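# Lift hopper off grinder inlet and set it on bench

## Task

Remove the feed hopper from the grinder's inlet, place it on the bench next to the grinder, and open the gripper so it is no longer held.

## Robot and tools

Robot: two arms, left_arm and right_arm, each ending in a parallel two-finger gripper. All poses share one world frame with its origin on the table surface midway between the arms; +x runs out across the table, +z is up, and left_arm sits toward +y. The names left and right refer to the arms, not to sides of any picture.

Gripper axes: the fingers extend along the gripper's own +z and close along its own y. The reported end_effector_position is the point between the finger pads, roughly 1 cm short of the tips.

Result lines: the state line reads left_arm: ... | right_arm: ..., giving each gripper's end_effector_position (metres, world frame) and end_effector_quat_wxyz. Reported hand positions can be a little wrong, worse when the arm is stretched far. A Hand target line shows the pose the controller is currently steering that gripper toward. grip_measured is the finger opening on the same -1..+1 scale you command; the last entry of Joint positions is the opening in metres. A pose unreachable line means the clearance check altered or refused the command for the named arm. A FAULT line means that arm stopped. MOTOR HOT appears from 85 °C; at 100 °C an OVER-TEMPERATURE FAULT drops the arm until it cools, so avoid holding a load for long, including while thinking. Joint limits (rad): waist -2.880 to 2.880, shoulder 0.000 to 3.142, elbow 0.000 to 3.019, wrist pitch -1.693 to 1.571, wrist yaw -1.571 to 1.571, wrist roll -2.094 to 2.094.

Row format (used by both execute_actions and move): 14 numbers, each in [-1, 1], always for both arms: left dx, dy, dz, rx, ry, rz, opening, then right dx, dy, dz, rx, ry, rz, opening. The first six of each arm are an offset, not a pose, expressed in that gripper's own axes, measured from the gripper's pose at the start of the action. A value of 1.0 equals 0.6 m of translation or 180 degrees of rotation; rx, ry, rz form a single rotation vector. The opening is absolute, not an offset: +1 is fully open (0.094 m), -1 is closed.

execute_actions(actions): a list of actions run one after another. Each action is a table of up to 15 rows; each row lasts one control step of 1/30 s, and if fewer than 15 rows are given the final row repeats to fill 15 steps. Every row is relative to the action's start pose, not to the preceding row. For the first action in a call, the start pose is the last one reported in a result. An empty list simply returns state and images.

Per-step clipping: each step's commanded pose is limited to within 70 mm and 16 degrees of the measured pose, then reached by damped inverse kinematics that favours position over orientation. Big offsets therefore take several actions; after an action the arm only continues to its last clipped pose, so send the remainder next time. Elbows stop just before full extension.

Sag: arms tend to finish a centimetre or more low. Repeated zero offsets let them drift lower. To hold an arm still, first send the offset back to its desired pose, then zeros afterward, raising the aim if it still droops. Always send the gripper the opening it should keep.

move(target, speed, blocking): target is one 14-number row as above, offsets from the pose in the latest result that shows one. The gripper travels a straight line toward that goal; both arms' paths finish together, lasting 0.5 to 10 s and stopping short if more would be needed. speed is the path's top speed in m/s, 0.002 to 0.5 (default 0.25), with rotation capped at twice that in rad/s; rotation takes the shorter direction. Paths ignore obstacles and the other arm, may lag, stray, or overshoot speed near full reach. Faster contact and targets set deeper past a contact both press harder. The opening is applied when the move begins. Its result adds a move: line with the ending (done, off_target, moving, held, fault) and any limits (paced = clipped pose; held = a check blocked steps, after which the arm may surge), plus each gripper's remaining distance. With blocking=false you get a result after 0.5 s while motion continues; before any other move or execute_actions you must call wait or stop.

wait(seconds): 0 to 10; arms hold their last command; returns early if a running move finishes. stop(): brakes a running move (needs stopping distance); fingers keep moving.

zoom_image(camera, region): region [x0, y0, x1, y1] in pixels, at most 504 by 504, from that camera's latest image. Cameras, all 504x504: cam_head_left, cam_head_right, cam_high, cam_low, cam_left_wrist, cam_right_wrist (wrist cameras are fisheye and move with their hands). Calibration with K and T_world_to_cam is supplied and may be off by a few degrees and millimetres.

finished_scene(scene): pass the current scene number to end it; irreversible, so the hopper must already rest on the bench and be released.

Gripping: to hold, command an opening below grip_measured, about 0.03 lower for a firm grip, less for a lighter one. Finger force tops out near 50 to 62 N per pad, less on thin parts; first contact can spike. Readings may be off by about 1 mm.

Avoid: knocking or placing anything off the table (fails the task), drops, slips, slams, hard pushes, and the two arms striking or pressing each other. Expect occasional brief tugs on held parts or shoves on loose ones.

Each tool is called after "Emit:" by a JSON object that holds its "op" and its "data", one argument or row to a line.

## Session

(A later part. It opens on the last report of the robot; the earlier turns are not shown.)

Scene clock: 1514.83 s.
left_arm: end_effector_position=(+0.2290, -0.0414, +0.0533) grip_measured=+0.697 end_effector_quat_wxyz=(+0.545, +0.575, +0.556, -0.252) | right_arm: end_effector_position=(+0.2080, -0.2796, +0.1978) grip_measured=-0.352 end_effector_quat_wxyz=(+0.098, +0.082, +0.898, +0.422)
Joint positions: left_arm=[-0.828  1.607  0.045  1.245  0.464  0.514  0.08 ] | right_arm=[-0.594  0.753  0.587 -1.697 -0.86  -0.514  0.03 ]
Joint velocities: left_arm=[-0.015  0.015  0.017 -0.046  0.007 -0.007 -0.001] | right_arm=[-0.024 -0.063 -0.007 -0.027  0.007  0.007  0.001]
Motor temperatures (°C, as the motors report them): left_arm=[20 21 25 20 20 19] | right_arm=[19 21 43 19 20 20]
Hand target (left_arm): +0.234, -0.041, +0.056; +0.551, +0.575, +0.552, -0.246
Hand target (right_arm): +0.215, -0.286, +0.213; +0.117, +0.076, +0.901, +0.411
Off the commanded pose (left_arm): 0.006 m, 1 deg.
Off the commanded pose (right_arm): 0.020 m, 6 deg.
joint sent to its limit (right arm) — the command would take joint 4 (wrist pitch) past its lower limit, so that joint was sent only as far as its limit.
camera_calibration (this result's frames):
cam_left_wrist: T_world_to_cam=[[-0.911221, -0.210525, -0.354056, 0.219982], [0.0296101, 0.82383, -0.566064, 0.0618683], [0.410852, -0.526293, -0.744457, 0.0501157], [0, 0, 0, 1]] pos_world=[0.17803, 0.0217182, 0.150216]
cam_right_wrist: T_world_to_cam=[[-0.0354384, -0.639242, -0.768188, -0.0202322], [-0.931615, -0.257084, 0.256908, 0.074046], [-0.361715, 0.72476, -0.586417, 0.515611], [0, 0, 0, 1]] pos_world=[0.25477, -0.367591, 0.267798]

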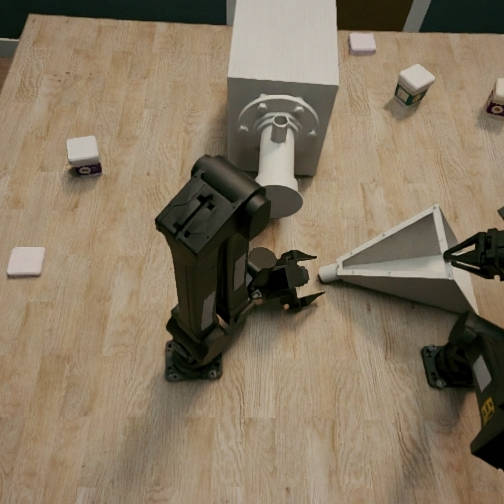

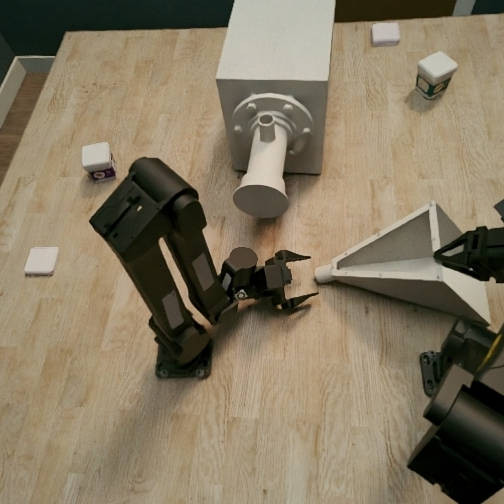

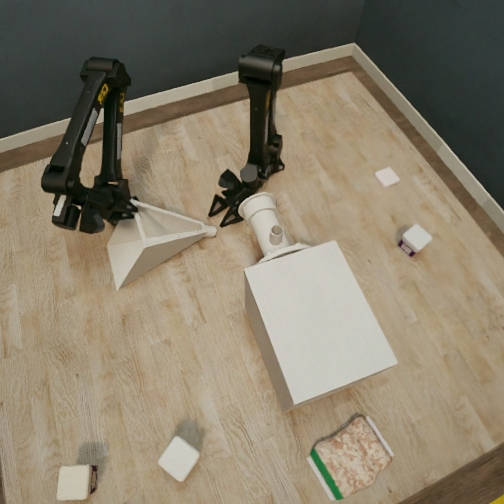

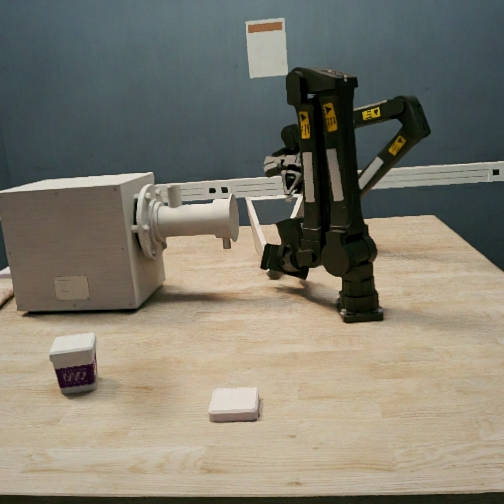

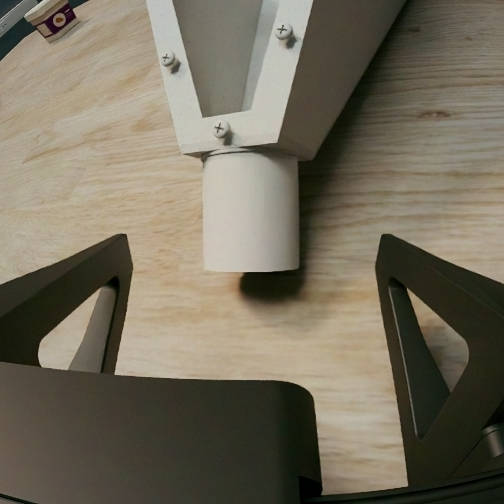

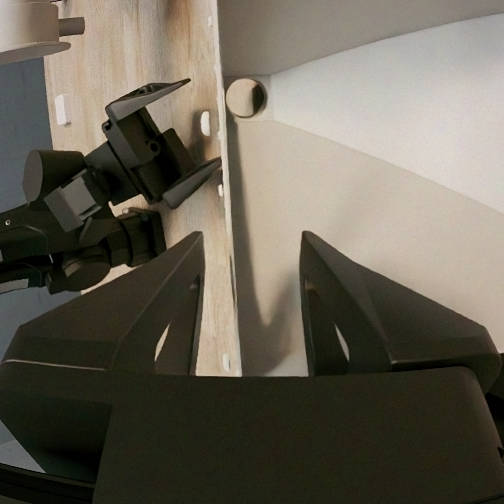

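Emit:
{"op": "execute_actions", "data": {
  "actions": [
    [[-0.002,0.009,0.002,0,0,0,0.7,-0.004,0.012,-0.03,0,0,0,-0.35],[-0.002,0.009,0.002,0,0,0,0.7,-0.005,0.015,-0.04,0,0,0,-0.35],[-0.002,0.009,0.002,0,0,0,0.7,-0.006,0.018,-0.05,0,0,0,-0.35],[-0.002,0.009,0.002,0,0,0,0.7,-0.008,0.022,-0.065,0,0,0,-0.35],[-0.002,0.009,0.002,0,0,0,0.7,-0.009,0.025,-0.075,0,0,0,-0.35]],
    [[-0.002,0.009,0.002,0,0,0,0.7,-0.009,0.04,-0.07,0,0,0,-0.35]]
  ]
}}

Scene clock: 1539.73 s.
left_arm: end_effector_position=(+0.2243, -0.0403, +0.0480) grip_measured=+0.697 end_effector_quat_wxyz=(+0.526, +0.582, +0.562, -0.261) | right_arm: end_effector_position=(+0.1937, -0.3016, +0.2521) grip_measured=-0.352 end_effector_quat_wxyz=(+0.162, +0.130, +0.942, +0.264)
Joint positions: left_arm=[-0.823  1.575  0.045  1.172  0.489  0.516  0.08 ] | right_arm=[-0.559  0.504  0.746 -1.698 -0.621 -0.217  0.03 ]
Joint velocities: left_arm=[ 0.005 -0.005 -0.002 -0.002 -0.037 -0.051  0.   ] | right_arm=[-0.005 -0.024 -0.007 -0.032  0.007  0.051 -0.   ]
Motor temperatures (°C, as the motors report them): left_arm=[20 21 24 20 20 19] | right_arm=[19 21 45 19 20 20]
Hand target (left_arm): +0.232, -0.041, +0.053; +0.536, +0.578, +0.559, -0.256
Hand target (right_arm): +0.196, -0.302, +0.267; +0.171, +0.129, +0.942, +0.260
Off the commanded pose (left_arm): 0.009 m, 1 deg.
Off the commanded pose (right_arm): 0.017 m, 9 deg.
joint sent to its limit (right arm) — the command would take joint 4 (wrist pitch) past its lower limit, so that joint was sent only as far as its limit.
camera_calibration (this result's frames):
cam_left_wrist: T_world_to_cam=[[-0.926664, -0.184809, -0.327322, 0.217225], [0.0271156, 0.835656, -0.548584, 0.0582321], [0.374912, -0.517228, -0.769361, 0.0583581], [0, 0, 0, 1]] pos_world=[0.177837, 0.0216677, 0.147946]
cam_right_wrist: T_world_to_cam=[[-0.131464, -0.837602, -0.530226, -0.0942921], [-0.964729, -0.0149548, 0.26282, 0.119102], [-0.228068, 0.546076, -0.806093, 0.533866], [0, 0, 0, 1]] pos_world=[0.224262, -0.368729, 0.349047]

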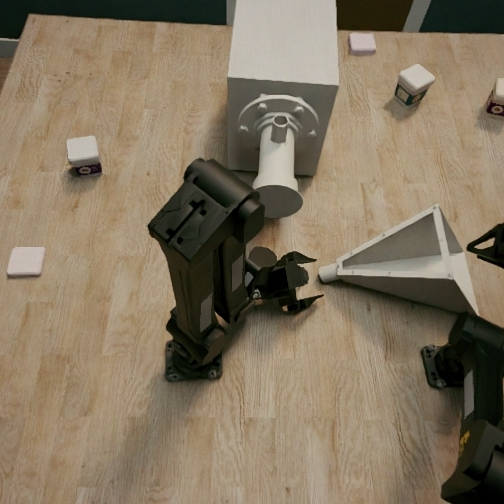

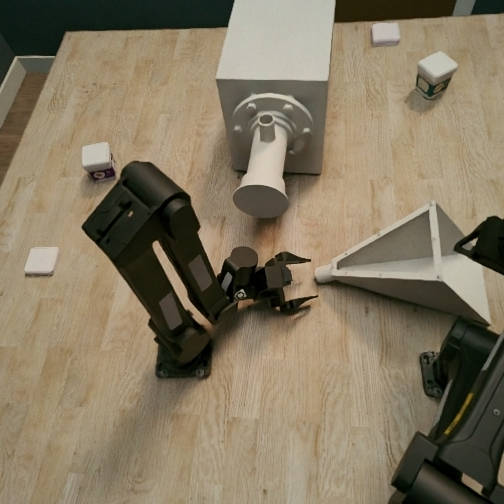

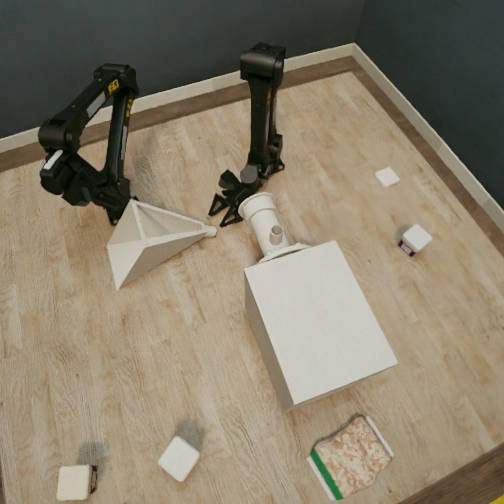

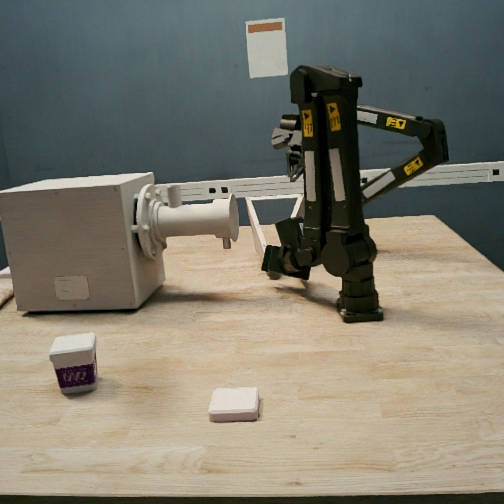

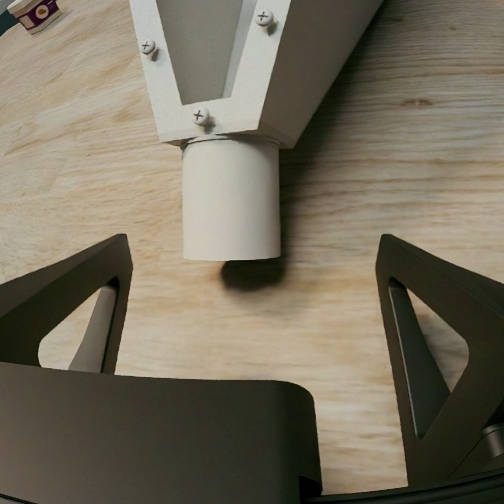

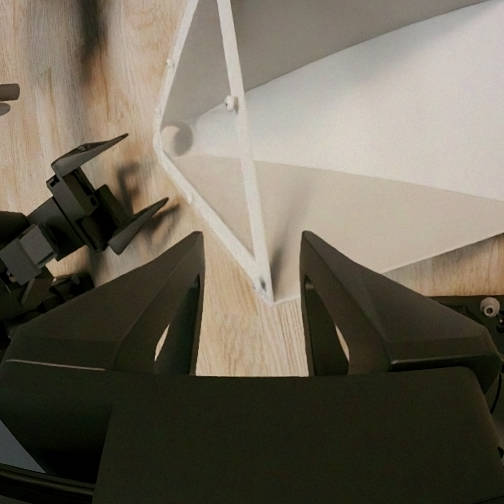

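Emit:
{"op": "finished_scene", "data": {
  "scene": 2
}}

The scene is finished: the task was done.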